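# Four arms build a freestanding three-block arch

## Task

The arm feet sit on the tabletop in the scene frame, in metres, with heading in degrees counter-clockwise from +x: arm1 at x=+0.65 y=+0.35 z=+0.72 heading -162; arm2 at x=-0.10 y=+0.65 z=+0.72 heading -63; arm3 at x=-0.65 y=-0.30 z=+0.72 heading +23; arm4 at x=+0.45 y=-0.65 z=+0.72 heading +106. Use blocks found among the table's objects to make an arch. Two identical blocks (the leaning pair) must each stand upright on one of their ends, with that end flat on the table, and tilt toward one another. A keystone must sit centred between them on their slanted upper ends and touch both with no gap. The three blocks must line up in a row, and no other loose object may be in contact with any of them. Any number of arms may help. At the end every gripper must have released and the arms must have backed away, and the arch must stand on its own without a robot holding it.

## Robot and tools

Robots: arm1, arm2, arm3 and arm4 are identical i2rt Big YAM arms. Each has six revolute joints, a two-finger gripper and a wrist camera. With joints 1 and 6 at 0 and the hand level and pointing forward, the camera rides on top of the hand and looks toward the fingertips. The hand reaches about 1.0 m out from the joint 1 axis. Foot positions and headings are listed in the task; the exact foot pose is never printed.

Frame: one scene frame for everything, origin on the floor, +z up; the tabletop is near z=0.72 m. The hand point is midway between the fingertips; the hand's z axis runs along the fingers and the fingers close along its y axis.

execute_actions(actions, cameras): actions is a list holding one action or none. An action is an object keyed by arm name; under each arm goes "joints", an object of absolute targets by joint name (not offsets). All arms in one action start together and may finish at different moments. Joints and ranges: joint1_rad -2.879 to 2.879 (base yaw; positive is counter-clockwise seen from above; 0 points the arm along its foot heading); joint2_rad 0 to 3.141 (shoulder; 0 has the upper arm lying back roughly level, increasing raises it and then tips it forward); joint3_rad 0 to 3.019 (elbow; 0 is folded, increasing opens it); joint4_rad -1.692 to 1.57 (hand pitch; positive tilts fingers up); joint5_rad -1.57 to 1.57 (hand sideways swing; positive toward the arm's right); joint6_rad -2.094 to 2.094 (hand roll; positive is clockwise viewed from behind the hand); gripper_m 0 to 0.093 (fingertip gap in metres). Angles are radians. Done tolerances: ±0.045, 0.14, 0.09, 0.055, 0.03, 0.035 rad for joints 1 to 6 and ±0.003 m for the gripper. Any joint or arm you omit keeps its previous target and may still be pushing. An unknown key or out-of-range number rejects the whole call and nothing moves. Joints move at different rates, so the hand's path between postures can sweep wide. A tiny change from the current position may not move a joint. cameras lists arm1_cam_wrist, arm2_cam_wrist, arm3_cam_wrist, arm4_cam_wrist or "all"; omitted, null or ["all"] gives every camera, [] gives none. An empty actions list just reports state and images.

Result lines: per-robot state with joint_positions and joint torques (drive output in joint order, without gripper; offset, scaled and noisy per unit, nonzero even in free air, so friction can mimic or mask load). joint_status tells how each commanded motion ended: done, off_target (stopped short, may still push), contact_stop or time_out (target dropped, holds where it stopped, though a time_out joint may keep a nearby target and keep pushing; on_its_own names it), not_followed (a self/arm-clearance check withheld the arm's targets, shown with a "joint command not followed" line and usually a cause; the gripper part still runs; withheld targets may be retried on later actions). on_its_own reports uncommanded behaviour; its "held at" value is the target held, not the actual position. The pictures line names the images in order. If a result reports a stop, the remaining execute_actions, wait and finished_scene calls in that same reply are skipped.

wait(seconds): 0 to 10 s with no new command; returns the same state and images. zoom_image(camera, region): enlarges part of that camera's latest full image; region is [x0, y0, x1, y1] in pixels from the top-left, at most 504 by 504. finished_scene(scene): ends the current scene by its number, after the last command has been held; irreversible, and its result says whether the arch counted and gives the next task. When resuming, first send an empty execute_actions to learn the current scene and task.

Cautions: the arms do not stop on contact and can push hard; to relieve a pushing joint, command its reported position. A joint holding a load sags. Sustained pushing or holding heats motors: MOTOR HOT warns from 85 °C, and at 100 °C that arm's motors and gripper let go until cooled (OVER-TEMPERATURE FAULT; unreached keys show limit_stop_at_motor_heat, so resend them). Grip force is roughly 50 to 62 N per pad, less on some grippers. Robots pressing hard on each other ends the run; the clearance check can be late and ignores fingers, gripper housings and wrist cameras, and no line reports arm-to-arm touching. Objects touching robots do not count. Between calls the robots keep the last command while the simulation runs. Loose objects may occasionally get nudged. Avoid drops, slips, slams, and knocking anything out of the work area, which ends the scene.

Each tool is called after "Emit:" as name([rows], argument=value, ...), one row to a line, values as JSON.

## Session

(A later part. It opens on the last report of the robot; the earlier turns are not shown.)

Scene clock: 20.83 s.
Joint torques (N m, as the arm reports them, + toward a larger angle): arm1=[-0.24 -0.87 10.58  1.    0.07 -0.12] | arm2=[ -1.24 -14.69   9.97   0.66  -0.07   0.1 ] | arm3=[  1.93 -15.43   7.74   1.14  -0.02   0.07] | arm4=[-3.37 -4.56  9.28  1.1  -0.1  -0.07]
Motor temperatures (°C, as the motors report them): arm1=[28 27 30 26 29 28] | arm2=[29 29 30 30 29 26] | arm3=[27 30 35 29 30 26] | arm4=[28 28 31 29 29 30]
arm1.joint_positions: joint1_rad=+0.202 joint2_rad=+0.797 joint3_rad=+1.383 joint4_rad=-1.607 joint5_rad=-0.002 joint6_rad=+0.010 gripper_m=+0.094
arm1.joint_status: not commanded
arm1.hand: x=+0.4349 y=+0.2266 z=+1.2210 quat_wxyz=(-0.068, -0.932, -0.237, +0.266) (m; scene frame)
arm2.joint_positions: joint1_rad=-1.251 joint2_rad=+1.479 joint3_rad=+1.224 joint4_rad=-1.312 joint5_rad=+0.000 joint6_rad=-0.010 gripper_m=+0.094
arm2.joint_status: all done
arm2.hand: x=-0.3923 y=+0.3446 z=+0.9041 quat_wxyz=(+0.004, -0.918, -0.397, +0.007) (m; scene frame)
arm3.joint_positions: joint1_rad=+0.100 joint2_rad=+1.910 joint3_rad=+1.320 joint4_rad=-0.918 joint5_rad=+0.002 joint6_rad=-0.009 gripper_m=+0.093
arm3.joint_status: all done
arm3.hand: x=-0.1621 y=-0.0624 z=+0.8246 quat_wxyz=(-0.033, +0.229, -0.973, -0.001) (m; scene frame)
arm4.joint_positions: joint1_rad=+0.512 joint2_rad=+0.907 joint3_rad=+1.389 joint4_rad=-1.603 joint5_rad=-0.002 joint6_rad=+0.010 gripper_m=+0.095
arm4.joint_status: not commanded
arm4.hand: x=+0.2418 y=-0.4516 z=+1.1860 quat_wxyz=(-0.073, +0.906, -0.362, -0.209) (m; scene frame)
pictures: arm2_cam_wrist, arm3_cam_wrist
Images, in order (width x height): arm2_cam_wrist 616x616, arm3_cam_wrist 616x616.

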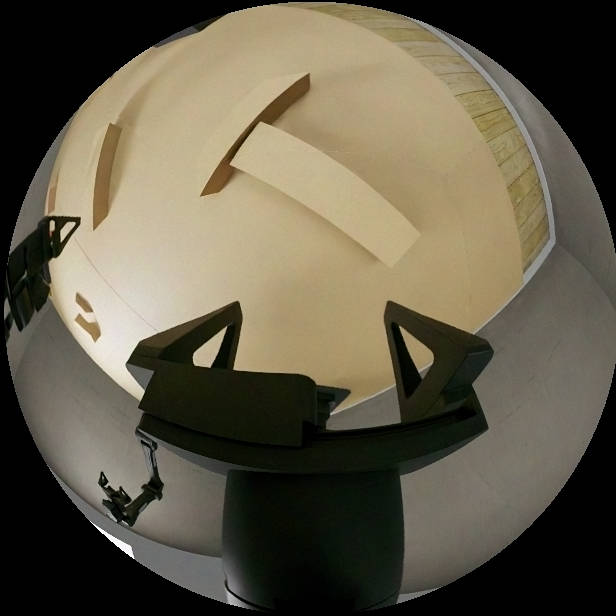

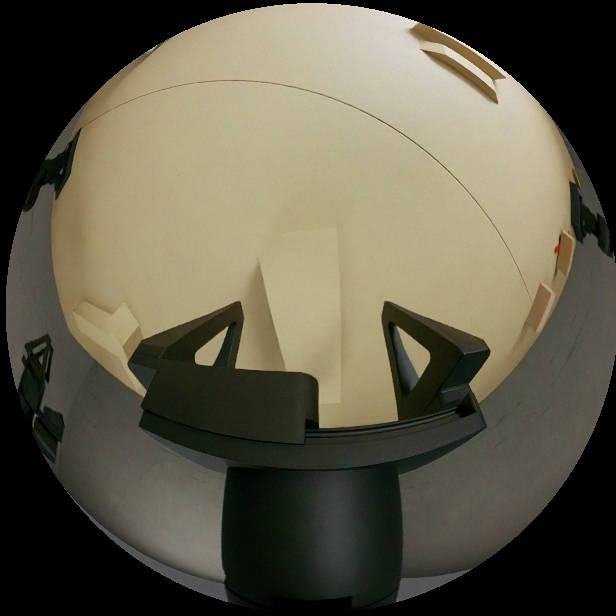

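Emit:
zoom_image(camera="arm3_cam_wrist", region=[210,190,410,420])

Emit:
zoom_image(camera="arm2_cam_wrist", region=[180,50,440,300])

Region (210, 190, 410, 420) of arm3_cam_wrist's 616x616 image, scaled by 2.191, with more detail than that image has; it fills the left 438 columns of this view, and the rest is white.

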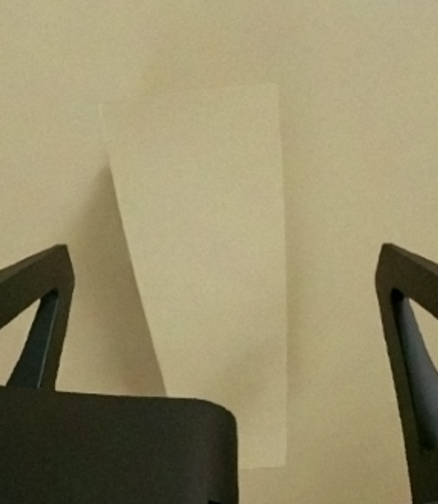

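Region (180, 50, 440, 300) of arm2_cam_wrist's 616x616 image, scaled by 1.938, with more detail than that image has; it fills the top 485 rows of this view, and the rest is white.

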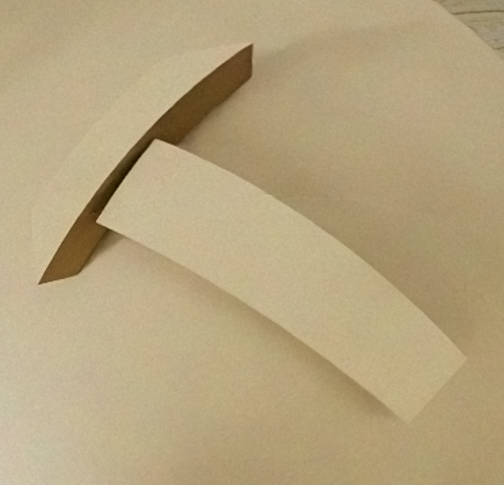

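Emit:
execute_actions([
  {"arm3":{"joints":{"joint1_rad":0.108,"joint2_rad":1.82,"joint3_rad":1.127,"joint4_rad":-0.86,"joint6_rad":-0.09}},"arm2":{"joints":{"joint1_rad":-1.32,"joint2_rad":1.69,"joint3_rad":1.38,"joint4_rad":-1.22,"joint6_rad":-1.06}}},
], cameras=["arm2_cam_wrist","arm3_cam_wrist"])

Scene clock: 24.33 s.
Joint torques (N m, as the arm reports them, + toward a larger angle): arm1=[-0.28 -0.96 10.58  1.    0.06 -0.11] | arm2=[ -1.43 -16.65  11.42   0.65  -0.16  -0.14] | arm3=[  2.26 -15.86   6.57   0.65  -0.05  -0.11] | arm4=[-2.85 -5.01  9.05  1.15 -0.13 -0.07]
Motor temperatures (°C, as the motors report them): arm1=[28 27 31 26 29 28] | arm2=[29 29 30 30 29 26] | arm3=[27 30 34 29 30 26] | arm4=[28 28 31 29 29 30]
arm1.joint_positions: joint1_rad=+0.202 joint2_rad=+0.797 joint3_rad=+1.383 joint4_rad=-1.607 joint5_rad=-0.002 joint6_rad=+0.010 gripper_m=+0.094
arm1.joint_status: not commanded
arm1.hand: x=+0.4349 y=+0.2266 z=+1.2210 quat_wxyz=(-0.068, -0.932, -0.237, +0.266) (m; scene frame)
arm2.joint_positions: joint1_rad=-1.323 joint2_rad=+1.684 joint3_rad=+1.352 joint4_rad=-1.223 joint5_rad=+0.000 joint6_rad=-1.048 gripper_m=+0.094
arm2.joint_status: all done
arm2.hand: x=-0.4672 y=+0.3186 z=+0.8621 quat_wxyz=(+0.008, -0.628, -0.778, +0.010) (m; scene frame)
arm3.joint_positions: joint1_rad=+0.100 joint2_rad=+1.838 joint3_rad=+1.130 joint4_rad=-0.876 joint5_rad=+0.002 joint6_rad=-0.080 gripper_m=+0.093
arm3.joint_status: all done
arm3.hand: x=-0.2252 y=-0.0934 z=+0.8012 quat_wxyz=(+0.004, +0.263, -0.965, +0.007) (m; scene frame)
arm4.joint_positions: joint1_rad=+0.512 joint2_rad=+0.907 joint3_rad=+1.389 joint4_rad=-1.603 joint5_rad=-0.002 joint6_rad=+0.010 gripper_m=+0.095
arm4.joint_status: not commanded
arm4.hand: x=+0.2418 y=-0.4516 z=+1.1860 quat_wxyz=(-0.073, +0.906, -0.362, -0.209) (m; scene frame)
pictures: arm2_cam_wrist, arm3_cam_wrist
Images, in order (width x height): arm2_cam_wrist 616x616, arm3_cam_wrist 616x616.

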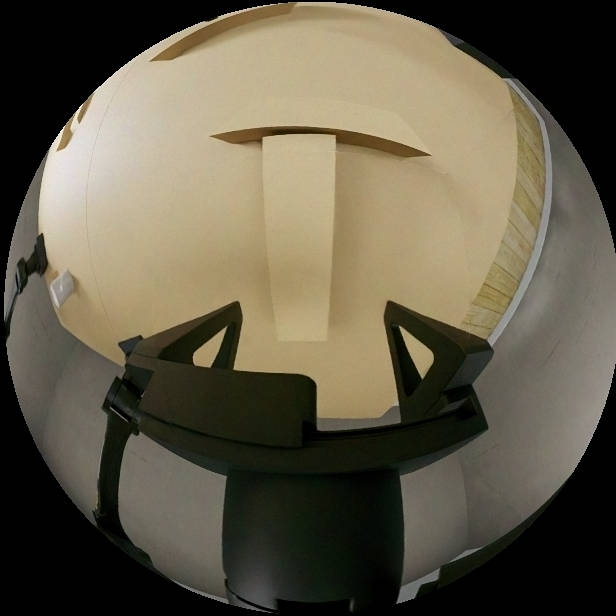

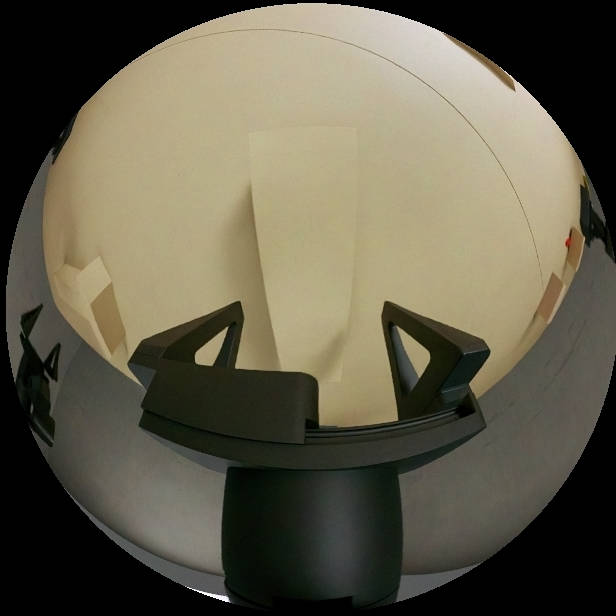

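Emit:
execute_actions([
  {"arm3":{"joints":{"joint2_rad":1.925,"joint3_rad":1.10,"joint4_rad":-0.73}},"arm2":{"joints":{"joint1_rad":-1.286,"joint2_rad":1.82,"joint3_rad":1.235,"joint4_rad":-0.96,"joint6_rad":-1.03}}},
], cameras=["arm2_cam_wrist","arm3_cam_wrist"])

Scene clock: 25.87 s.
Joint torques (N m, as the arm reports them, + toward a larger angle): arm1=[-0.37 -0.88 10.56  0.99  0.07 -0.11] | arm2=[ -1.56 -18.64   9.06   0.9   -0.16   0.12] | arm3=[  2.18 -14.78   6.     1.03  -0.01  -0.06] | arm4=[-3.15 -5.52  9.16  1.09 -0.11 -0.06]
Motor temperatures (°C, as the motors report them): arm1=[28 27 31 26 29 28] | arm2=[29 29 30 30 29 26] | arm3=[27 30 34 29 30 26] | arm4=[28 28 31 29 29 30]
arm1.joint_positions: joint1_rad=+0.202 joint2_rad=+0.797 joint3_rad=+1.383 joint4_rad=-1.607 joint5_rad=-0.002 joint6_rad=+0.010 gripper_m=+0.094
arm1.joint_status: not commanded
arm1.hand: x=+0.4349 y=+0.2266 z=+1.2210 quat_wxyz=(-0.068, -0.932, -0.237, +0.266) (m; scene frame)
arm2.joint_positions: joint1_rad=-1.289 joint2_rad=+1.824 joint3_rad=+1.222 joint4_rad=-0.970 joint5_rad=+0.000 joint6_rad=-1.042 gripper_m=+0.094
arm2.joint_status: all done
arm2.hand: x=-0.4572 y=+0.3070 z=+0.7511 quat_wxyz=(+0.006, -0.618, -0.787, +0.002) (m; scene frame)
arm3.joint_positions: joint1_rad=+0.100 joint2_rad=+1.920 joint3_rad=+1.103 joint4_rad=-0.749 joint5_rad=+0.002 joint6_rad=-0.080 gripper_m=+0.093
arm3.joint_status: all done
arm3.hand: x=-0.2216 y=-0.0921 z=+0.7566 quat_wxyz=(-0.005, +0.263, -0.965, +0.005) (m; scene frame)
arm4.joint_positions: joint1_rad=+0.512 joint2_rad=+0.907 joint3_rad=+1.389 joint4_rad=-1.603 joint5_rad=-0.002 joint6_rad=+0.010 gripper_m=+0.095
arm4.joint_status: not commanded
arm4.hand: x=+0.2418 y=-0.4516 z=+1.1860 quat_wxyz=(-0.073, +0.906, -0.362, -0.209) (m; scene frame)
pictures: arm2_cam_wrist, arm3_cam_wrist
Images, in order (width x height): arm2_cam_wrist 616x616, arm3_cam_wrist 616x616.

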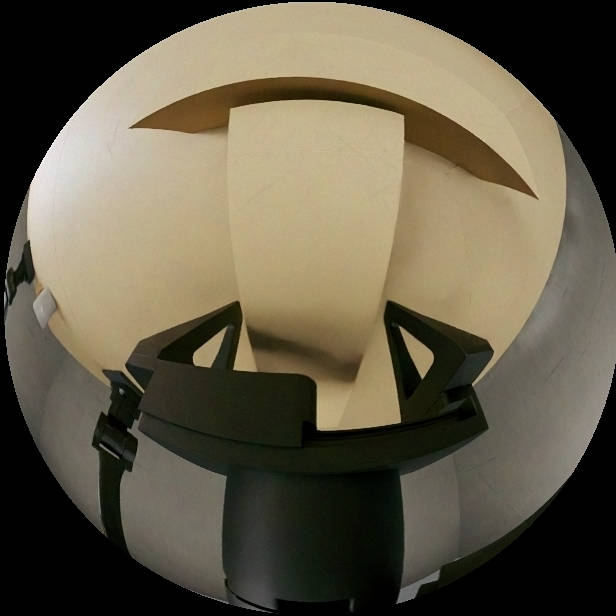

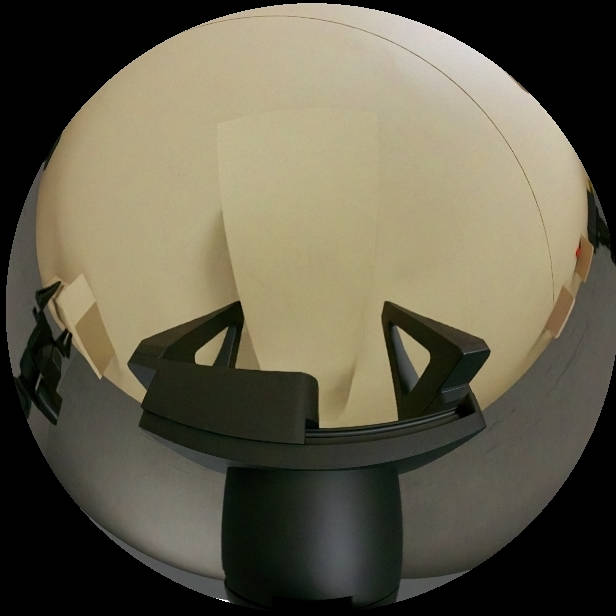

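Emit:
execute_actions([
  {"arm3":{"joints":{"joint2_rad":1.95}},"arm2":{"joints":{"joint2_rad":1.84}}},
], cameras=[])

Emit:
execute_actions([
  {"arm3":{"joints":{"gripper_m":0.045}},"arm2":{"joints":{"gripper_m":0.045}}},
], cameras=["arm2_cam_wrist","arm3_cam_wrist"])

Scene clock: 26.73 s.
Joint torques (N m, as the arm reports them, + toward a larger angle): arm1=[-0.34 -0.78 10.56  0.99  0.06 -0.11] | arm2=[ -1.39 -16.9    9.15   0.93  -0.16   0.12] | arm3=[  1.9  -13.09   6.     0.74  -0.03  -0.1 ] | arm4=[-3.1  -5.16  9.25  1.15 -0.13 -0.02]
Motor temperatures (°C, as the motors report them): arm1=[28 27 31 26 29 28] | arm2=[29 30 30 30 29 26] | arm3=[27 30 34 29 30 26] | arm4=[28 28 31 29 29 30]
arm1.joint_positions: joint1_rad=+0.202 joint2_rad=+0.797 joint3_rad=+1.383 joint4_rad=-1.607 joint5_rad=-0.002 joint6_rad=+0.010 gripper_m=+0.094
arm1.joint_status: not commanded
arm1.hand: x=+0.4349 y=+0.2266 z=+1.2210 quat_wxyz=(-0.068, -0.932, -0.237, +0.266) (m; scene frame)
arm2.joint_positions: joint1_rad=-1.289 joint2_rad=+1.824 joint3_rad=+1.222 joint4_rad=-0.970 joint5_rad=+0.000 joint6_rad=-1.042 gripper_m=+0.094
arm2.joint_status: all done
arm2.hand: x=-0.4572 y=+0.3070 z=+0.7511 quat_wxyz=(+0.006, -0.618, -0.787, +0.002) (m; scene frame)
arm3.joint_positions: joint1_rad=+0.100 joint2_rad=+1.931 joint3_rad=+1.103 joint4_rad=-0.749 joint5_rad=+0.002 joint6_rad=-0.080 gripper_m=+0.093
arm3.joint_status: all done
arm3.hand: x=-0.2236 y=-0.0931 z=+0.7514 quat_wxyz=(+0.001, +0.263, -0.965, +0.006) (m; scene frame)
arm4.joint_positions: joint1_rad=+0.512 joint2_rad=+0.907 joint3_rad=+1.389 joint4_rad=-1.603 joint5_rad=-0.002 joint6_rad=+0.010 gripper_m=+0.095
arm4.joint_status: not commanded
arm4.hand: x=+0.2418 y=-0.4516 z=+1.1860 quat_wxyz=(-0.073, +0.906, -0.362, -0.209) (m; scene frame)
pictures: none
No camera images: the call's "cameras" was empty. Leave "cameras" out to get every camera's image.

Scene clock: 27.33 s.
Joint torques (N m, as the arm reports them, + toward a larger angle): arm1=[-0.31 -0.93 10.55  1.    0.07 -0.11] | arm2=[ -1.39 -16.87   9.15   0.88  -0.12   0.1 ] | arm3=[  2.3  -13.42   6.     0.81   0.1   -0.06] | arm4=[-3.28 -5.07  9.17  1.06 -0.13 -0.05]
Motor temperatures (°C, as the motors report them): arm1=[28 27 31 26 29 28] | arm2=[29 30 30 30 29 26] | arm3=[27 30 34 29 30 26] | arm4=[28 28 31 29 29 30]
arm1.joint_positions: joint1_rad=+0.202 joint2_rad=+0.797 joint3_rad=+1.383 joint4_rad=-1.607 joint5_rad=-0.002 joint6_rad=+0.010 gripper_m=+0.094
arm1.joint_status: not commanded
arm1.hand: x=+0.4349 y=+0.2266 z=+1.2210 quat_wxyz=(-0.068, -0.932, -0.237, +0.266) (m; scene frame)
arm2.joint_positions: joint1_rad=-1.289 joint2_rad=+1.824 joint3_rad=+1.222 joint4_rad=-0.969 joint5_rad=-0.001 joint6_rad=-1.040 gripper_m=+0.060
arm2.joint_status: gripper_m off_target (ended at +0.060, target +0.045)
arm2.hand: x=-0.4574 y=+0.3066 z=+0.7511 quat_wxyz=(+0.006, -0.618, -0.786, +0.002) (m; scene frame)
arm3.joint_positions: joint1_rad=+0.100 joint2_rad=+1.931 joint3_rad=+1.103 joint4_rad=-0.747 joint5_rad=+0.000 joint6_rad=-0.081 gripper_m=+0.060
arm3.joint_status: gripper_m off_target (ended at +0.060, target +0.045)
arm3.hand: x=-0.2235 y=-0.0924 z=+0.7512 quat_wxyz=(+0.000, +0.264, -0.965, +0.005) (m; scene frame)
arm4.joint_positions: joint1_rad=+0.512 joint2_rad=+0.907 joint3_rad=+1.389 joint4_rad=-1.603 joint5_rad=-0.002 joint6_rad=+0.010 gripper_m=+0.095
arm4.joint_status: not commanded
arm4.hand: x=+0.2418 y=-0.4516 z=+1.1860 quat_wxyz=(-0.073, +0.906, -0.362, -0.209) (m; scene frame)
pictures: arm2_cam_wrist, arm3_cam_wrist
Images, in order (width x height): arm2_cam_wrist 616x616, arm3_cam_wrist 616x616.

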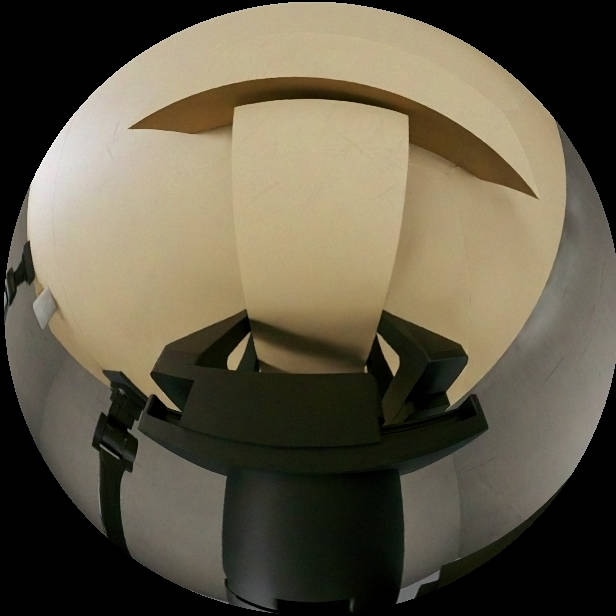

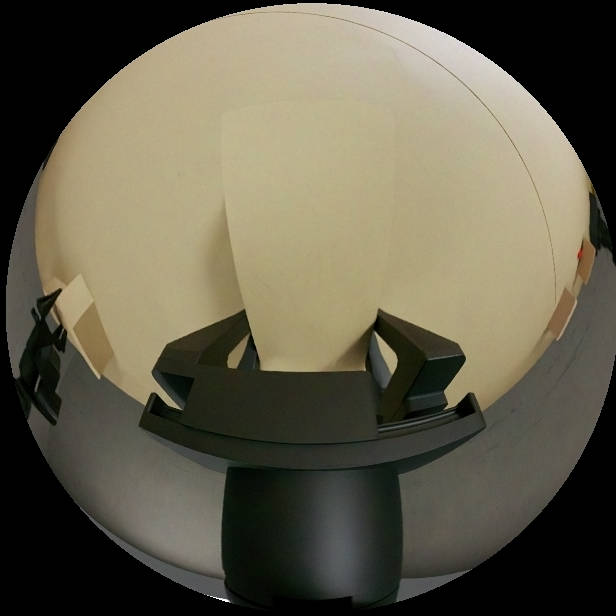

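Emit:
execute_actions([
  {"arm3":{"joints":{"gripper_m":0.075}},"arm2":{"joints":{"joint2_rad":1.45,"joint3_rad":1.3,"joint4_rad":-1.3}}},
], cameras=[])

Emit:
execute_actions([
  {"arm3":{"joints":{"joint2_rad":1.955}},"arm2":{"joints":{"joint1_rad":-0.15,"joint6_rad":1.45}}},
], cameras=[])

Emit:
execute_actions([
  {"arm3":{"joints":{"gripper_m":0.045}},"arm2":{"joints":{"joint2_rad":1.9,"joint3_rad":1.68,"joint4_rad":-1.25}}},
], cameras=["arm2_cam_wrist","arm3_cam_wrist"])

Scene clock: 29.03 s.
Joint torques (N m, as the arm reports them, + toward a larger angle): arm1=[-0.33 -0.86 10.57  0.99  0.07 -0.12] | arm2=[ -1.46 -13.83  13.03   0.41  -0.12   0.1 ] | arm3=[  1.2  -13.58   5.96   0.88   0.07  -0.08] | arm4=[-2.97 -4.59  9.23  1.16 -0.08 -0.05]
Motor temperatures (°C, as the motors report them): arm1=[28 27 31 26 29 28] | arm2=[29 30 30 30 29 26] | arm3=[27 30 34 29 30 26] | arm4=[28 28 31 29 29 30]
arm1.joint_positions: joint1_rad=+0.202 joint2_rad=+0.797 joint3_rad=+1.383 joint4_rad=-1.607 joint5_rad=-0.002 joint6_rad=+0.010 gripper_m=+0.094
arm1.joint_status: not commanded
arm1.hand: x=+0.4349 y=+0.2266 z=+1.2210 quat_wxyz=(-0.068, -0.932, -0.237, +0.266) (m; scene frame)
arm2.joint_positions: joint1_rad=-1.289 joint2_rad=+1.451 joint3_rad=+1.258 joint4_rad=-1.295 joint5_rad=-0.001 joint6_rad=-1.040 gripper_m=+0.060
arm2.joint_status: all done
arm2.hand: x=-0.4133 y=+0.3462 z=+0.9293 quat_wxyz=(+0.012, -0.617, -0.785, +0.044) (m; scene frame)
arm3.joint_positions: joint1_rad=+0.100 joint2_rad=+1.931 joint3_rad=+1.103 joint4_rad=-0.747 joint5_rad=+0.000 joint6_rad=-0.081 gripper_m=+0.075
arm3.joint_status: all done
arm3.hand: x=-0.2235 y=-0.0924 z=+0.7512 quat_wxyz=(+0.000, +0.264, -0.964, +0.005) (m; scene frame)
arm4.joint_positions: joint1_rad=+0.512 joint2_rad=+0.907 joint3_rad=+1.389 joint4_rad=-1.603 joint5_rad=-0.002 joint6_rad=+0.010 gripper_m=+0.095
arm4.joint_status: not commanded
arm4.hand: x=+0.2418 y=-0.4516 z=+1.1860 quat_wxyz=(-0.073, +0.906, -0.362, -0.209) (m; scene frame)
pictures: none
No camera images: the call's "cameras" was empty. Leave "cameras" out to get every camera's image.

Scene clock: 31.57 s.
Joint torques (N m, as the arm reports them, + toward a larger angle): arm1=[-0.3  -0.93 10.54  1.04  0.06 -0.11] | arm2=[ -1.95 -14.07  12.93   0.35   0.18   0.12] | arm3=[  1.11 -13.21   5.97   0.88   0.01  -0.11] | arm4=[-3.32 -4.74  9.2   0.99 -0.13 -0.06]
Motor temperatures (°C, as the motors report them): arm1=[28 27 31 26 29 28] | arm2=[29 30 31 30 29 26] | arm3=[27 30 34 29 30 26] | arm4=[28 28 32 29 29 30]
arm1.joint_positions: joint1_rad=+0.202 joint2_rad=+0.797 joint3_rad=+1.383 joint4_rad=-1.607 joint5_rad=-0.002 joint6_rad=+0.010 gripper_m=+0.094
arm1.joint_status: not commanded
arm1.hand: x=+0.4349 y=+0.2266 z=+1.2210 quat_wxyz=(-0.068, -0.932, -0.237, +0.266) (m; scene frame)
arm2.joint_positions: joint1_rad=-0.147 joint2_rad=+1.453 joint3_rad=+1.258 joint4_rad=-1.295 joint5_rad=-0.003 joint6_rad=+1.437 gripper_m=+0.060
arm2.joint_status: all done
arm2.hand: x=+0.0492 y=+0.2371 z=+0.9217 quat_wxyz=(-0.036, -0.971, -0.235, +0.000) (m; scene frame)
arm3.joint_positions: joint1_rad=+0.100 joint2_rad=+1.934 joint3_rad=+1.103 joint4_rad=-0.747 joint5_rad=+0.000 joint6_rad=-0.081 gripper_m=+0.075
arm3.joint_status: all done
arm3.hand: x=-0.2239 y=-0.0926 z=+0.7501 quat_wxyz=(+0.002, +0.264, -0.964, +0.005) (m; scene frame)
arm4.joint_positions: joint1_rad=+0.512 joint2_rad=+0.907 joint3_rad=+1.389 joint4_rad=-1.603 joint5_rad=-0.002 joint6_rad=+0.010 gripper_m=+0.095
arm4.joint_status: not commanded
arm4.hand: x=+0.2418 y=-0.4516 z=+1.1860 quat_wxyz=(-0.073, +0.906, -0.362, -0.209) (m; scene frame)
pictures: none
No camera images: the call's "cameras" was empty. Leave "cameras" out to get every camera's image.

Scene clock: 32.83 s.
Joint torques (N m, as the arm reports them, + toward a larger angle): arm1=[-0.29 -1.04 10.54  1.01  0.08 -0.11] | arm2=[ -2.   -24.49  14.41   0.3    0.18   0.11] | arm3=[  2.14 -13.3    5.74   0.8    0.06  -0.05] | arm4=[-3.16 -5.12  9.11  1.01 -0.12 -0.03]
Motor temperatures (°C, as the motors report them): arm1=[28 27 31 26 29 28] | arm2=[29 30 31 30 29 26] | arm3=[27 30 34 29 30 26] | arm4=[28 28 32 29 29 30]
arm1.joint_positions: joint1_rad=+0.202 joint2_rad=+0.797 joint3_rad=+1.383 joint4_rad=-1.607 joint5_rad=-0.002 joint6_rad=+0.010 gripper_m=+0.094
arm1.joint_status: not commanded
arm1.hand: x=+0.4349 y=+0.2266 z=+1.2210 quat_wxyz=(-0.068, -0.932, -0.237, +0.266) (m; scene frame)
arm2.joint_positions: joint1_rad=-0.147 joint2_rad=+1.929 joint3_rad=+1.613 joint4_rad=-1.249 joint5_rad=-0.003 joint6_rad=+1.439 gripper_m=+0.060
arm2.joint_status: all done
arm2.hand: x=+0.0958 y=+0.1022 z=+0.8220 quat_wxyz=(+0.000, -0.972, -0.234, +0.004) (m; scene frame)
arm3.joint_positions: joint1_rad=+0.100 joint2_rad=+1.934 joint3_rad=+1.103 joint4_rad=-0.746 joint5_rad=+0.000 joint6_rad=-0.082 gripper_m=+0.060
arm3.joint_status: gripper_m off_target (ended at +0.060, target +0.045)
arm3.hand: x=-0.2236 y=-0.0925 z=+0.7500 quat_wxyz=(+0.001, +0.265, -0.964, +0.005) (m; scene frame)
arm4.joint_positions: joint1_rad=+0.512 joint2_rad=+0.907 joint3_rad=+1.389 joint4_rad=-1.603 joint5_rad=-0.002 joint6_rad=+0.010 gripper_m=+0.095
arm4.joint_status: not commanded
arm4.hand: x=+0.2418 y=-0.4516 z=+1.1860 quat_wxyz=(-0.073, +0.906, -0.362, -0.209) (m; scene frame)
pictures: arm2_cam_wrist, arm3_cam_wrist
Images, in order (width x height): arm2_cam_wrist 616x616, arm3_cam_wrist 616x616.

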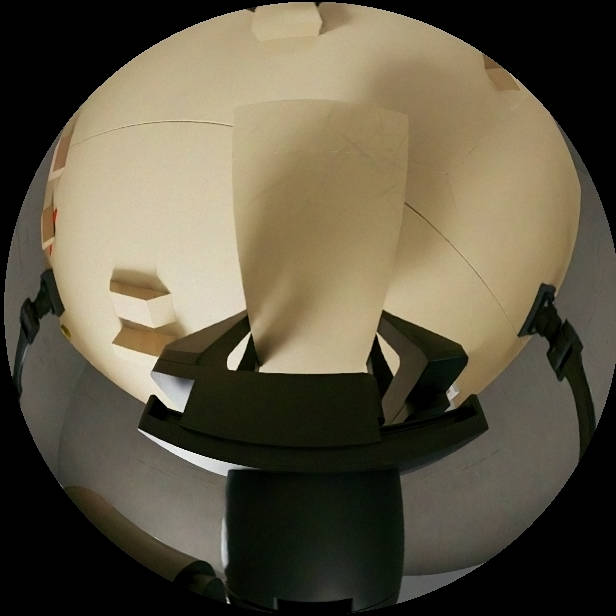

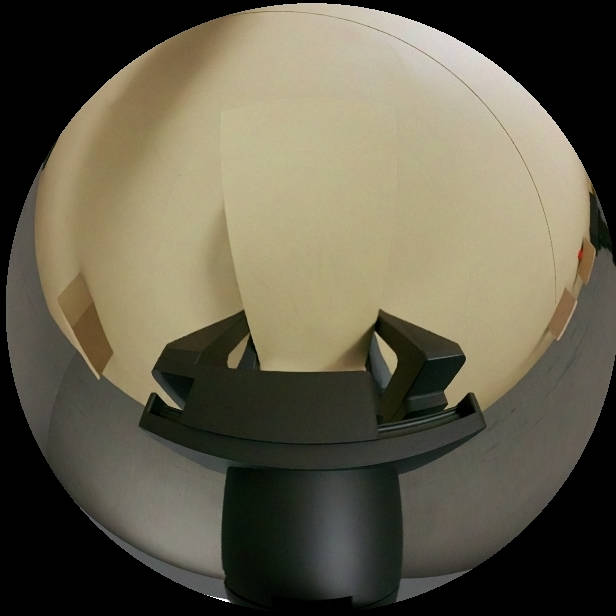

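Emit:
execute_actions([
  {"arm3":{"joints":{"joint2_rad":1.4,"joint1_rad":0.118}},"arm2":{"joints":{"joint1_rad":-0.012,"joint3_rad":1.67,"joint4_rad":-1.15,"joint6_rad":1.585}}},
], cameras=[])

Emit:
execute_actions([
  {"arm3":{"joints":{"joint2_rad":1.1,"joint3_rad":1.047,"joint4_rad":0.2,"joint6_rad":0.01}},"arm2":{"joints":{"joint2_rad":2.04}}},
], cameras=["arm2_cam_wrist"])

Scene clock: 34.80 s.
Joint torques (N m, as the arm reports them, + toward a larger angle): arm1=[-0.42 -0.92 10.54  0.97  0.06 -0.1 ] | arm2=[ -1.9  -24.51  13.81   1.03   0.16   0.1 ] | arm3=[  2.94 -11.99  11.6    1.66   0.05  -0.1 ] | arm4=[-2.93 -4.92  9.25  1.04 -0.12 -0.06]
Motor temperatures (°C, as the motors report them): arm1=[28 27 31 26 29 28] | arm2=[29 30 31 30 29 26] | arm3=[27 30 34 29 30 26] | arm4=[28 28 32 29 29 30]
arm1.joint_positions: joint1_rad=+0.202 joint2_rad=+0.797 joint3_rad=+1.383 joint4_rad=-1.607 joint5_rad=-0.002 joint6_rad=+0.010 gripper_m=+0.094
arm1.joint_status: not commanded
arm1.hand: x=+0.4349 y=+0.2266 z=+1.2210 quat_wxyz=(-0.068, -0.932, -0.237, +0.266) (m; scene frame)
arm2.joint_positions: joint1_rad=-0.010 joint2_rad=+1.929 joint3_rad=+1.613 joint4_rad=-1.161 joint5_rad=-0.002 joint6_rad=+1.573 gripper_m=+0.060
arm2.joint_status: all done
arm2.hand: x=+0.1787 y=+0.1149 z=+0.8220 quat_wxyz=(-0.042, -0.971, -0.235, -0.006) (m; scene frame)
arm3.joint_positions: joint1_rad=+0.103 joint2_rad=+1.408 joint3_rad=+1.077 joint4_rad=-0.745 joint5_rad=+0.000 joint6_rad=-0.082 gripper_m=+0.060
arm3.joint_status: all done
arm3.hand: x=-0.1993 y=-0.0761 z=+0.9925 quat_wxyz=(-0.242, +0.259, -0.934, -0.041) (m; scene frame)
arm4.joint_positions: joint1_rad=+0.512 joint2_rad=+0.907 joint3_rad=+1.389 joint4_rad=-1.603 joint5_rad=-0.002 joint6_rad=+0.010 gripper_m=+0.095
arm4.joint_status: not commanded
arm4.hand: x=+0.2418 y=-0.4516 z=+1.1860 quat_wxyz=(-0.073, +0.906, -0.362, -0.209) (m; scene frame)
pictures: none
No camera images: the call's "cameras" was empty. Leave "cameras" out to get every camera's image.

Scene clock: 37.77 s.
Joint torques (N m, as the arm reports them, + toward a larger angle): arm1=[-0.36 -0.96 10.56  1.02  0.07 -0.11] | arm2=[ -1.86 -24.05  12.52   0.62   0.14   0.09] | arm3=[ 3.18 -8.21 13.7   4.52  0.11  0.13] | arm4=[-2.96 -4.9   9.12  1.11 -0.1  -0.07]
Motor temperatures (°C, as the motors report them): arm1=[28 27 31 26 29 28] | arm2=[29 30 31 30 29 26] | arm3=[27 30 35 29 30 26] | arm4=[28 28 32 29 29 30]
arm1.joint_positions: joint1_rad=+0.202 joint2_rad=+0.797 joint3_rad=+1.383 joint4_rad=-1.607 joint5_rad=-0.002 joint6_rad=+0.010 gripper_m=+0.094
arm1.joint_status: not commanded
arm1.hand: x=+0.4349 y=+0.2266 z=+1.2210 quat_wxyz=(-0.068, -0.932, -0.237, +0.266) (m; scene frame)
arm2.joint_positions: joint1_rad=-0.010 joint2_rad=+2.050 joint3_rad=+1.621 joint4_rad=-1.156 joint5_rad=-0.002 joint6_rad=+1.576 gripper_m=+0.060
arm2.joint_status: all done
arm2.hand: x=+0.1761 y=+0.1184 z=+0.7548 quat_wxyz=(+0.011, -0.972, -0.234, +0.007) (m; scene frame)
arm3.joint_positions: joint1_rad=+0.103 joint2_rad=+1.107 joint3_rad=+1.011 joint4_rad=+0.139 joint5_rad=+0.000 joint6_rad=+0.000 gripper_m=+0.060
arm3.joint_status: joint4_rad time_out (moved +0.884 of +0.945); the others done
arm3.on_its_own: joint4_rad reads +0.139 and still pushes toward +0.200 since a time_out
arm3.hand: x=-0.1709 y=-0.0589 z=+1.2916 quat_wxyz=(-0.705, +0.160, -0.672, -0.161) (m; scene frame)
arm4.joint_positions: joint1_rad=+0.512 joint2_rad=+0.907 joint3_rad=+1.389 joint4_rad=-1.603 joint5_rad=-0.002 joint6_rad=+0.010 gripper_m=+0.095
arm4.joint_status: not commanded
arm4.hand: x=+0.2418 y=-0.4516 z=+1.1860 quat_wxyz=(-0.073, +0.906, -0.362, -0.209) (m; scene frame)
pictures: arm2_cam_wrist
Images, in order (width x height): arm2_cam_wrist 616x616.

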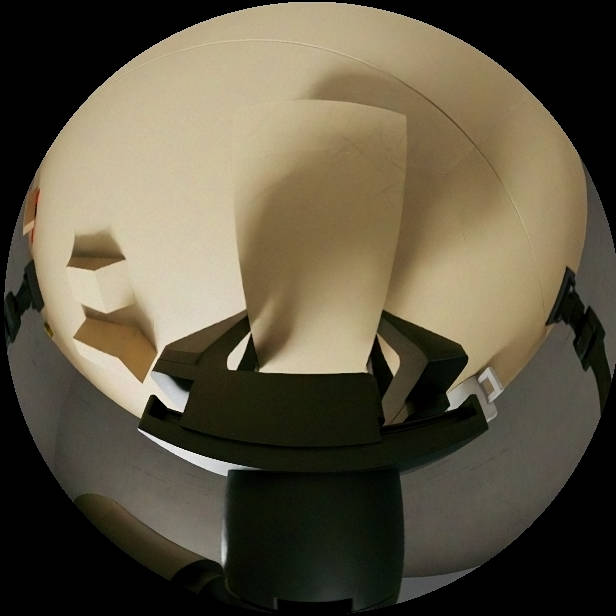

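Emit:
execute_actions([
  {"arm3":{"joints":{"joint4_rad":0.45,"joint3_rad":1.1}},"arm2":{"joints":{"gripper_m":0.093}}},
], cameras=[])

Emit:
execute_actions([
  {"arm3":{"joints":{"joint2_rad":1.6,"joint4_rad":0.58}},"arm2":{"joints":{"joint2_rad":1.5,"joint3_rad":1.3,"joint4_rad":-1.35}}},
], cameras=[])

Emit:
execute_actions([
  {"arm2":{"joints":{"joint1_rad":-1.2,"joint6_rad":0.5}},"arm1":{"joints":{"joint1_rad":0.155,"joint2_rad":1.8,"joint3_rad":1.5,"joint4_rad":-1.25}},"arm3":{"joints":{"joint2_rad":1.89,"joint4_rad":0.62}}},
])

Scene clock: 40.87 s.
Joint torques (N m, as the arm reports them, + toward a larger angle): arm1=[-0.21 -0.87 10.56  0.99  0.07 -0.11] | arm2=[ -1.9  -23.99  12.03   0.62   0.14   0.09] | arm3=[ 2.26 -8.69 18.15  4.    0.03  0.1 ] | arm4=[-2.76 -4.36  9.27  1.   -0.13 -0.07]
Motor temperatures (°C, as the motors report them): arm1=[28 27 31 26 29 28] | arm2=[29 30 32 30 29 26] | arm3=[27 30 37 29 30 26] | arm4=[28 28 32 29 29 30]
arm1.joint_positions: joint1_rad=+0.202 joint2_rad=+0.797 joint3_rad=+1.383 joint4_rad=-1.607 joint5_rad=-0.002 joint6_rad=+0.010 gripper_m=+0.094
arm1.joint_status: not commanded
arm1.hand: x=+0.4349 y=+0.2266 z=+1.2210 quat_wxyz=(-0.068, -0.932, -0.237, +0.266) (m; scene frame)
arm2.joint_positions: joint1_rad=-0.010 joint2_rad=+2.050 joint3_rad=+1.628 joint4_rad=-1.156 joint5_rad=-0.002 joint6_rad=+1.576 gripper_m=+0.093
arm2.joint_status: all done
arm2.hand: x=+0.1775 y=+0.1158 z=+0.7575 quat_wxyz=(+0.007, -0.972, -0.234, +0.006) (m; scene frame)
arm3.joint_positions: joint1_rad=+0.103 joint2_rad=+1.112 joint3_rad=+1.011 joint4_rad=+0.391 joint5_rad=+0.000 joint6_rad=+0.000 gripper_m=+0.060
arm3.joint_status: joint4_rad time_out (moved +0.252 of +0.311); the others done
arm3.on_its_own: joint4_rad reads +0.391 and still pushes toward +0.450 since a time_out
arm3.hand: x=-0.1787 y=-0.0621 z=+1.3499 quat_wxyz=(-0.783, +0.139, -0.580, -0.179) (m; scene frame)
arm4.joint_positions: joint1_rad=+0.512 joint2_rad=+0.907 joint3_rad=+1.389 joint4_rad=-1.603 joint5_rad=-0.002 joint6_rad=+0.010 gripper_m=+0.095
arm4.joint_status: not commanded
arm4.hand: x=+0.2418 y=-0.4516 z=+1.1860 quat_wxyz=(-0.073, +0.906, -0.362, -0.209) (m; scene frame)
pictures: none
No camera images: the call's "cameras" was empty. Leave "cameras" out to get every camera's image.

not run: a stop came earlier in this reply.

not run: a stop came earlier in this reply.

Emit:
execute_actions([
  {"arm3":{"joints":{"joint4_rad":0.74,"joint3_rad":1.12,"joint2_rad":1.6}},"arm2":{"joints":{"joint2_rad":1.5,"joint3_rad":1.3,"joint4_rad":-1.35}}},
], cameras=[])

Scene clock: 43.60 s.
Joint torques (N m, as the arm reports them, + toward a larger angle): arm1=[-0.28 -0.9  10.53  1.    0.07 -0.11] | arm2=[ -1.88 -11.92   9.38   0.19   0.15   0.08] | arm3=[  2.65 -18.52  14.78   4.16   0.07   0.13] | arm4=[-2.54 -4.78  9.19  1.01 -0.13 -0.08]
Motor temperatures (°C, as the motors report them): arm1=[28 27 31 26 29 28] | arm2=[29 30 31 30 29 26] | arm3=[27 30 37 29 30 26] | arm4=[28 28 32 29 29 30]
arm1.joint_positions: joint1_rad=+0.202 joint2_rad=+0.797 joint3_rad=+1.383 joint4_rad=-1.607 joint5_rad=-0.002 joint6_rad=+0.010 gripper_m=+0.094
arm1.joint_status: not commanded
arm1.hand: x=+0.4349 y=+0.2266 z=+1.2210 quat_wxyz=(-0.068, -0.932, -0.237, +0.266) (m; scene frame)
arm2.joint_positions: joint1_rad=-0.010 joint2_rad=+1.475 joint3_rad=+1.303 joint4_rad=-1.344 joint5_rad=-0.002 joint6_rad=+1.577 gripper_m=+0.093
arm2.joint_status: all done
arm2.hand: x=+0.1061 y=+0.2575 z=+0.9289 quat_wxyz=(-0.023, -0.972, -0.234, -0.002) (m; scene frame)
arm3.joint_positions: joint1_rad=+0.103 joint2_rad=+1.655 joint3_rad=+1.054 joint4_rad=+0.682 joint5_rad=+0.000 joint6_rad=+0.000 gripper_m=+0.060
arm3.joint_status: joint4_rad time_out (moved +0.290 of +0.349); the others done
arm3.on_its_own: joint4_rad reads +0.682 and still pushes toward +0.740 since a time_out
arm3.hand: x=-0.0420 y=+0.0026 z=+1.1243 quat_wxyz=(-0.718, +0.157, -0.659, -0.164) (m; scene frame)
arm4.joint_positions: joint1_rad=+0.512 joint2_rad=+0.907 joint3_rad=+1.389 joint4_rad=-1.603 joint5_rad=-0.002 joint6_rad=+0.010 gripper_m=+0.095
arm4.joint_status: not commanded
arm4.hand: x=+0.2418 y=-0.4516 z=+1.1860 quat_wxyz=(-0.073, +0.906, -0.362, -0.209) (m; scene frame)
pictures: none
No camera images: the call's "cameras" was empty. Leave "cameras" out to get every camera's image.

Emit:
execute_actions([
  {"arm2":{"joints":{"joint1_rad":-1.112,"joint6_rad":0.72}},"arm1":{"joints":{"joint1_rad":0.15,"joint2_rad":1.8,"joint3_rad":1.5,"joint4_rad":-1.25}}},
], cameras=[])

Emit:
execute_actions([
  {"arm2":{"joints":{"joint2_rad":1.92,"joint3_rad":1.79,"joint4_rad":-1.4}}},
], cameras=["arm1_cam_wrist","arm2_cam_wrist"])

Scene clock: 45.97 s.
Joint torques (N m, as the arm reports them, + toward a larger angle): arm1=[ -0.82 -17.49  10.23   0.14   0.06  -0.1 ] | arm2=[ -1.43 -12.16   9.48   0.31   0.01  -0.14] | arm3=[  2.93 -19.13  14.67   4.33   0.09   0.08] | arm4=[-3.03 -4.62  9.17  1.14 -0.07 -0.04]
Motor temperatures (°C, as the motors report them): arm1=[28 27 31 26 29 28] | arm2=[29 30 31 30 29 26] | arm3=[27 30 38 30 30 26] | arm4=[28 28 32 29 29 30]
arm1.joint_positions: joint1_rad=+0.157 joint2_rad=+1.802 joint3_rad=+1.487 joint4_rad=-1.259 joint5_rad=-0.002 joint6_rad=+0.009 gripper_m=+0.094
arm1.joint_status: all done
arm1.hand: x=+0.1720 y=+0.1110 z=+0.8916 quat_wxyz=(+0.002, -0.975, -0.224, +0.002) (m; scene frame)
arm2.joint_positions: joint1_rad=-1.114 joint2_rad=+1.480 joint3_rad=+1.303 joint4_rad=-1.344 joint5_rad=+0.000 joint6_rad=+0.732 gripper_m=+0.093
arm2.joint_status: all done
arm2.hand: x=-0.3581 y=+0.2925 z=+0.9332 quat_wxyz=(-0.016, -0.994, -0.106, +0.023) (m; scene frame)
arm3.joint_positions: joint1_rad=+0.103 joint2_rad=+1.655 joint3_rad=+1.054 joint4_rad=+0.682 joint5_rad=+0.000 joint6_rad=+0.000 gripper_m=+0.060
arm3.joint_status: not commanded
arm3.on_its_own: joint4_rad reads +0.682 and still pushes toward +0.740 since a time_out
arm3.hand: x=-0.0420 y=+0.0026 z=+1.1243 quat_wxyz=(-0.718, +0.157, -0.659, -0.164) (m; scene frame)
arm4.joint_positions: joint1_rad=+0.512 joint2_rad=+0.907 joint3_rad=+1.389 joint4_rad=-1.603 joint5_rad=-0.002 joint6_rad=+0.010 gripper_m=+0.095
arm4.joint_status: not commanded
arm4.hand: x=+0.2418 y=-0.4516 z=+1.1860 quat_wxyz=(-0.073, +0.906, -0.362, -0.209) (m; scene frame)
pictures: none
No camera images: the call's "cameras" was empty. Leave "cameras" out to get every camera's image.

Scene clock: 47.23 s.
Joint torques (N m, as the arm reports them, + toward a larger angle): arm1=[ -0.91 -17.74  10.24   0.15   0.07  -0.1 ] | arm2=[ -1.59 -20.89  13.04   0.39   0.    -0.14] | arm3=[  2.91 -18.66  14.94   4.04   0.07   0.15] | arm4=[-3.17 -4.71  9.31  1.08 -0.1  -0.04]
Motor temperatures (°C, as the motors report them): arm1=[28 27 31 26 29 28] | arm2=[29 30 31 30 29 26] | arm3=[27 30 38 30 30 26] | arm4=[28 28 32 29 29 30]
arm1.joint_positions: joint1_rad=+0.157 joint2_rad=+1.802 joint3_rad=+1.487 joint4_rad=-1.259 joint5_rad=-0.002 joint6_rad=+0.009 gripper_m=+0.094
arm1.joint_status: not commanded
arm1.hand: x=+0.1720 y=+0.1110 z=+0.8916 quat_wxyz=(+0.002, -0.975, -0.224, +0.002) (m; scene frame)
arm2.joint_positions: joint1_rad=-1.114 joint2_rad=+1.908 joint3_rad=+1.747 joint4_rad=-1.397 joint5_rad=+0.000 joint6_rad=+0.731 gripper_m=+0.093
arm2.joint_status: all done
arm2.hand: x=-0.4456 y=+0.1729 z=+0.8907 quat_wxyz=(-0.002, -0.994, -0.106, +0.011) (m; scene frame)
arm3.joint_positions: joint1_rad=+0.103 joint2_rad=+1.655 joint3_rad=+1.054 joint4_rad=+0.682 joint5_rad=+0.000 joint6_rad=+0.000 gripper_m=+0.060
arm3.joint_status: not commanded
arm3.on_its_own: joint4_rad reads +0.682 and still pushes toward +0.740 since a time_out
arm3.hand: x=-0.0420 y=+0.0026 z=+1.1243 quat_wxyz=(-0.718, +0.157, -0.659, -0.164) (m; scene frame)
arm4.joint_positions: joint1_rad=+0.512 joint2_rad=+0.907 joint3_rad=+1.389 joint4_rad=-1.603 joint5_rad=-0.002 joint6_rad=+0.010 gripper_m=+0.095
arm4.joint_status: not commanded
arm4.hand: x=+0.2418 y=-0.4516 z=+1.1860 quat_wxyz=(-0.073, +0.906, -0.362, -0.209) (m; scene frame)
pictures: arm1_cam_wrist, arm2_cam_wrist
Images, in order (width x height): arm1_cam_wrist 616x616, arm2_cam_wrist 616x616.

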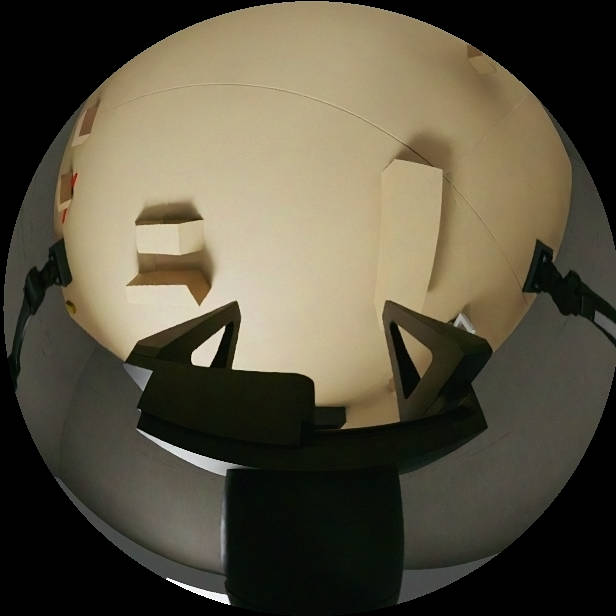

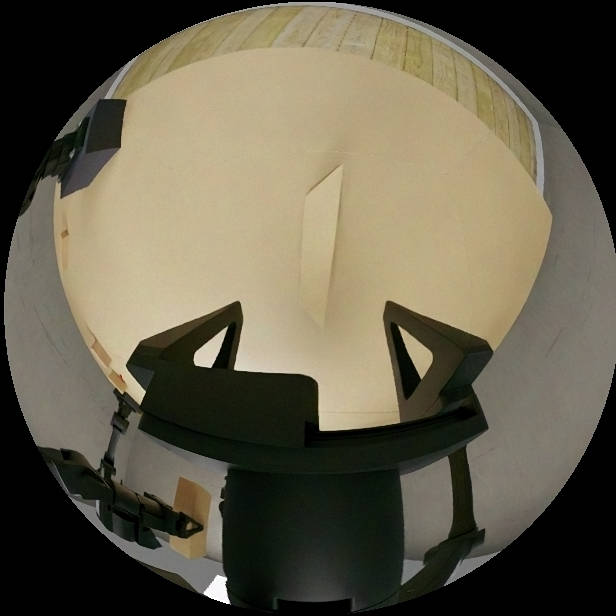

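Emit:
execute_actions([
  {"arm2":{"joints":{"joint1_rad":-1.135,"joint6_rad":0.78,"joint2_rad":1.98,"joint3_rad":1.59,"joint4_rad":-1.1}},"arm1":{"joints":{"joint1_rad":-0.075,"joint2_rad":1.89,"joint3_rad":1.58,"joint4_rad":-1.22,"joint6_rad":-0.28}}},
], cameras=["arm1_cam_wrist","arm2_cam_wrist"])

Scene clock: 49.27 s.
Joint torques (N m, as the arm reports them, + toward a larger angle): arm1=[ -0.11 -18.    12.53   0.13  -0.07  -0.1 ] | arm2=[ -2.52 -20.93   9.81   1.14   0.01   0.11] | arm3=[  2.43 -17.97  14.86   4.29   0.07   0.15] | arm4=[-3.46 -4.46  9.25  1.   -0.1  -0.03]
Motor temperatures (°C, as the motors report them): arm1=[28 27 32 26 29 28] | arm2=[29 30 31 30 29 26] | arm3=[27 30 38 30 30 26] | arm4=[28 28 32 29 29 30]
arm1.joint_positions: joint1_rad=-0.076 joint2_rad=+1.881 joint3_rad=+1.542 joint4_rad=-1.228 joint5_rad=+0.001 joint6_rad=-0.270 gripper_m=+0.094
arm1.joint_status: all done
arm1.hand: x=+0.1041 y=+0.2228 z=+0.8707 quat_wxyz=(+0.003, -0.969, -0.247, +0.005) (m; scene frame)
arm2.joint_positions: joint1_rad=-1.128 joint2_rad=+1.968 joint3_rad=+1.583 joint4_rad=-1.111 joint5_rad=+0.000 joint6_rad=+0.768 gripper_m=+0.093
arm2.joint_status: all done
arm2.hand: x=-0.4606 y=+0.1687 z=+0.7974 quat_wxyz=(-0.025, -0.996, -0.081, +0.031) (m; scene frame)
arm3.joint_positions: joint1_rad=+0.103 joint2_rad=+1.655 joint3_rad=+1.054 joint4_rad=+0.682 joint5_rad=+0.000 joint6_rad=+0.000 gripper_m=+0.060
arm3.joint_status: not commanded
arm3.on_its_own: joint4_rad reads +0.682 and still pushes toward +0.740 since a time_out
arm3.hand: x=-0.0420 y=+0.0026 z=+1.1243 quat_wxyz=(-0.718, +0.157, -0.659, -0.164) (m; scene frame)
arm4.joint_positions: joint1_rad=+0.512 joint2_rad=+0.907 joint3_rad=+1.389 joint4_rad=-1.603 joint5_rad=-0.002 joint6_rad=+0.010 gripper_m=+0.095
arm4.joint_status: not commanded
arm4.hand: x=+0.2418 y=-0.4516 z=+1.1860 quat_wxyz=(-0.073, +0.906, -0.362, -0.209) (m; scene frame)
pictures: arm1_cam_wrist, arm2_cam_wrist
Images, in order (width x height): arm1_cam_wrist 616x616, arm2_cam_wrist 616x616.

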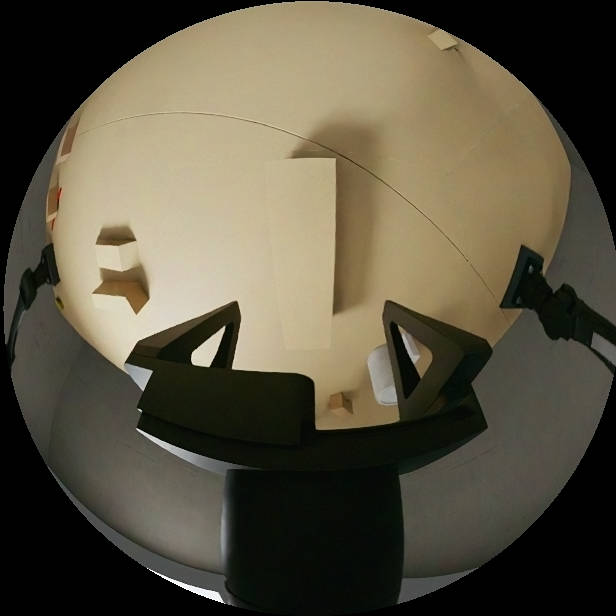

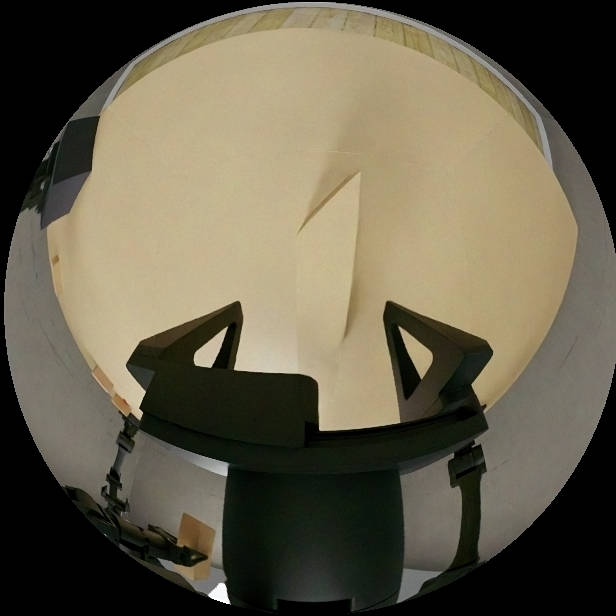

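Emit:
execute_actions([
  {"arm2":{"joints":{"joint2_rad":2.035,"joint3_rad":1.53,"joint4_rad":-1.06}},"arm1":{"joints":{"joint1_rad":-0.062,"joint2_rad":2.04,"joint3_rad":1.43,"joint4_rad":-0.95,"joint6_rad":-0.3}}},
], cameras=["arm1_cam_wrist","arm2_cam_wrist"])

Scene clock: 51.13 s.
Joint torques (N m, as the arm reports them, + toward a larger angle): arm1=[ -0.37 -19.47   8.37   0.25  -0.1   -0.11] | arm2=[ -2.31 -19.97   8.88   0.99   0.02   0.12] | arm3=[  2.56 -18.43  14.67   4.27   0.11   0.09] | arm4=[-2.88 -5.01  9.19  1.09 -0.12 -0.06]
Motor temperatures (°C, as the motors report them): arm1=[28 27 32 26 29 28] | arm2=[29 31 31 30 29 26] | arm3=[27 30 39 30 30 26] | arm4=[28 28 32 29 29 30]
arm1.joint_positions: joint1_rad=-0.060 joint2_rad=+2.041 joint3_rad=+1.422 joint4_rad=-0.962 joint5_rad=+0.002 joint6_rad=-0.291 gripper_m=+0.094
arm1.joint_status: all done
arm1.hand: x=+0.1057 y=+0.2148 z=+0.7434 quat_wxyz=(+0.003, -0.964, -0.264, -0.001) (m; scene frame)
arm2.joint_positions: joint1_rad=-1.128 joint2_rad=+2.011 joint3_rad=+1.528 joint4_rad=-1.070 joint5_rad=+0.000 joint6_rad=+0.768 gripper_m=+0.093
arm2.joint_status: all done
arm2.hand: x=-0.4516 y=+0.1818 z=+0.7538 quat_wxyz=(-0.004, -0.997, -0.080, +0.012) (m; scene frame)
arm3.joint_positions: joint1_rad=+0.103 joint2_rad=+1.655 joint3_rad=+1.054 joint4_rad=+0.682 joint5_rad=+0.000 joint6_rad=+0.000 gripper_m=+0.060
arm3.joint_status: not commanded
arm3.on_its_own: joint4_rad reads +0.682 and still pushes toward +0.740 since a time_out
arm3.hand: x=-0.0420 y=+0.0026 z=+1.1243 quat_wxyz=(-0.718, +0.157, -0.659, -0.164) (m; scene frame)
arm4.joint_positions: joint1_rad=+0.512 joint2_rad=+0.907 joint3_rad=+1.389 joint4_rad=-1.603 joint5_rad=-0.002 joint6_rad=+0.010 gripper_m=+0.095
arm4.joint_status: not commanded
arm4.hand: x=+0.2418 y=-0.4516 z=+1.1860 quat_wxyz=(-0.073, +0.906, -0.362, -0.209) (m; scene frame)
pictures: arm1_cam_wrist, arm2_cam_wrist
Images, in order (width x height): arm1_cam_wrist 616x616, arm2_cam_wrist 616x616.

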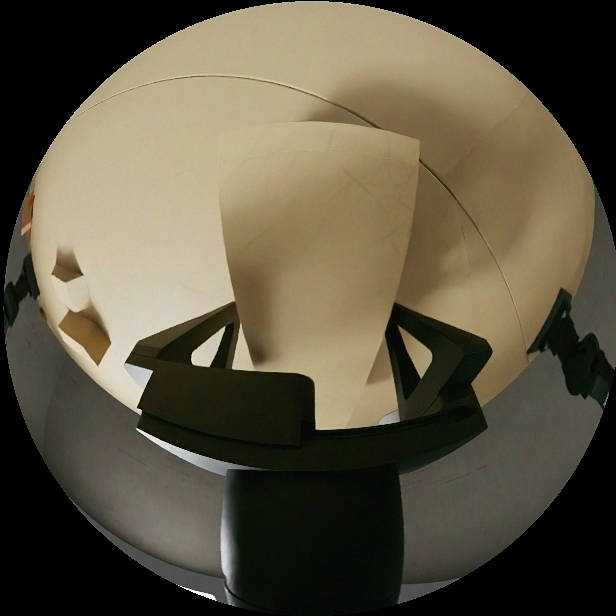

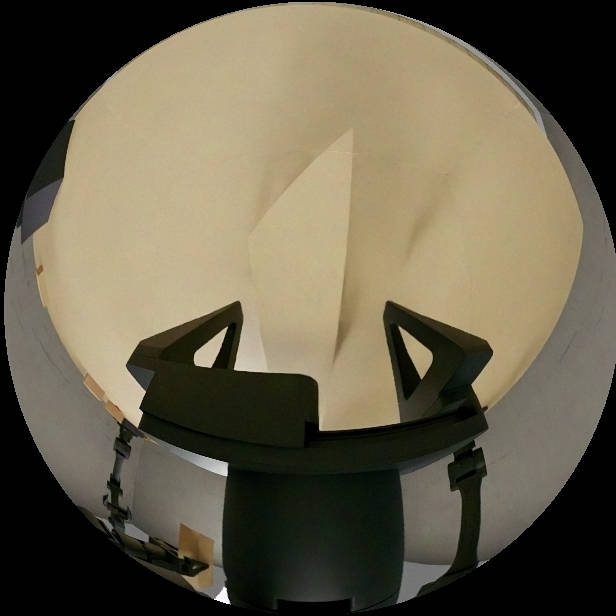

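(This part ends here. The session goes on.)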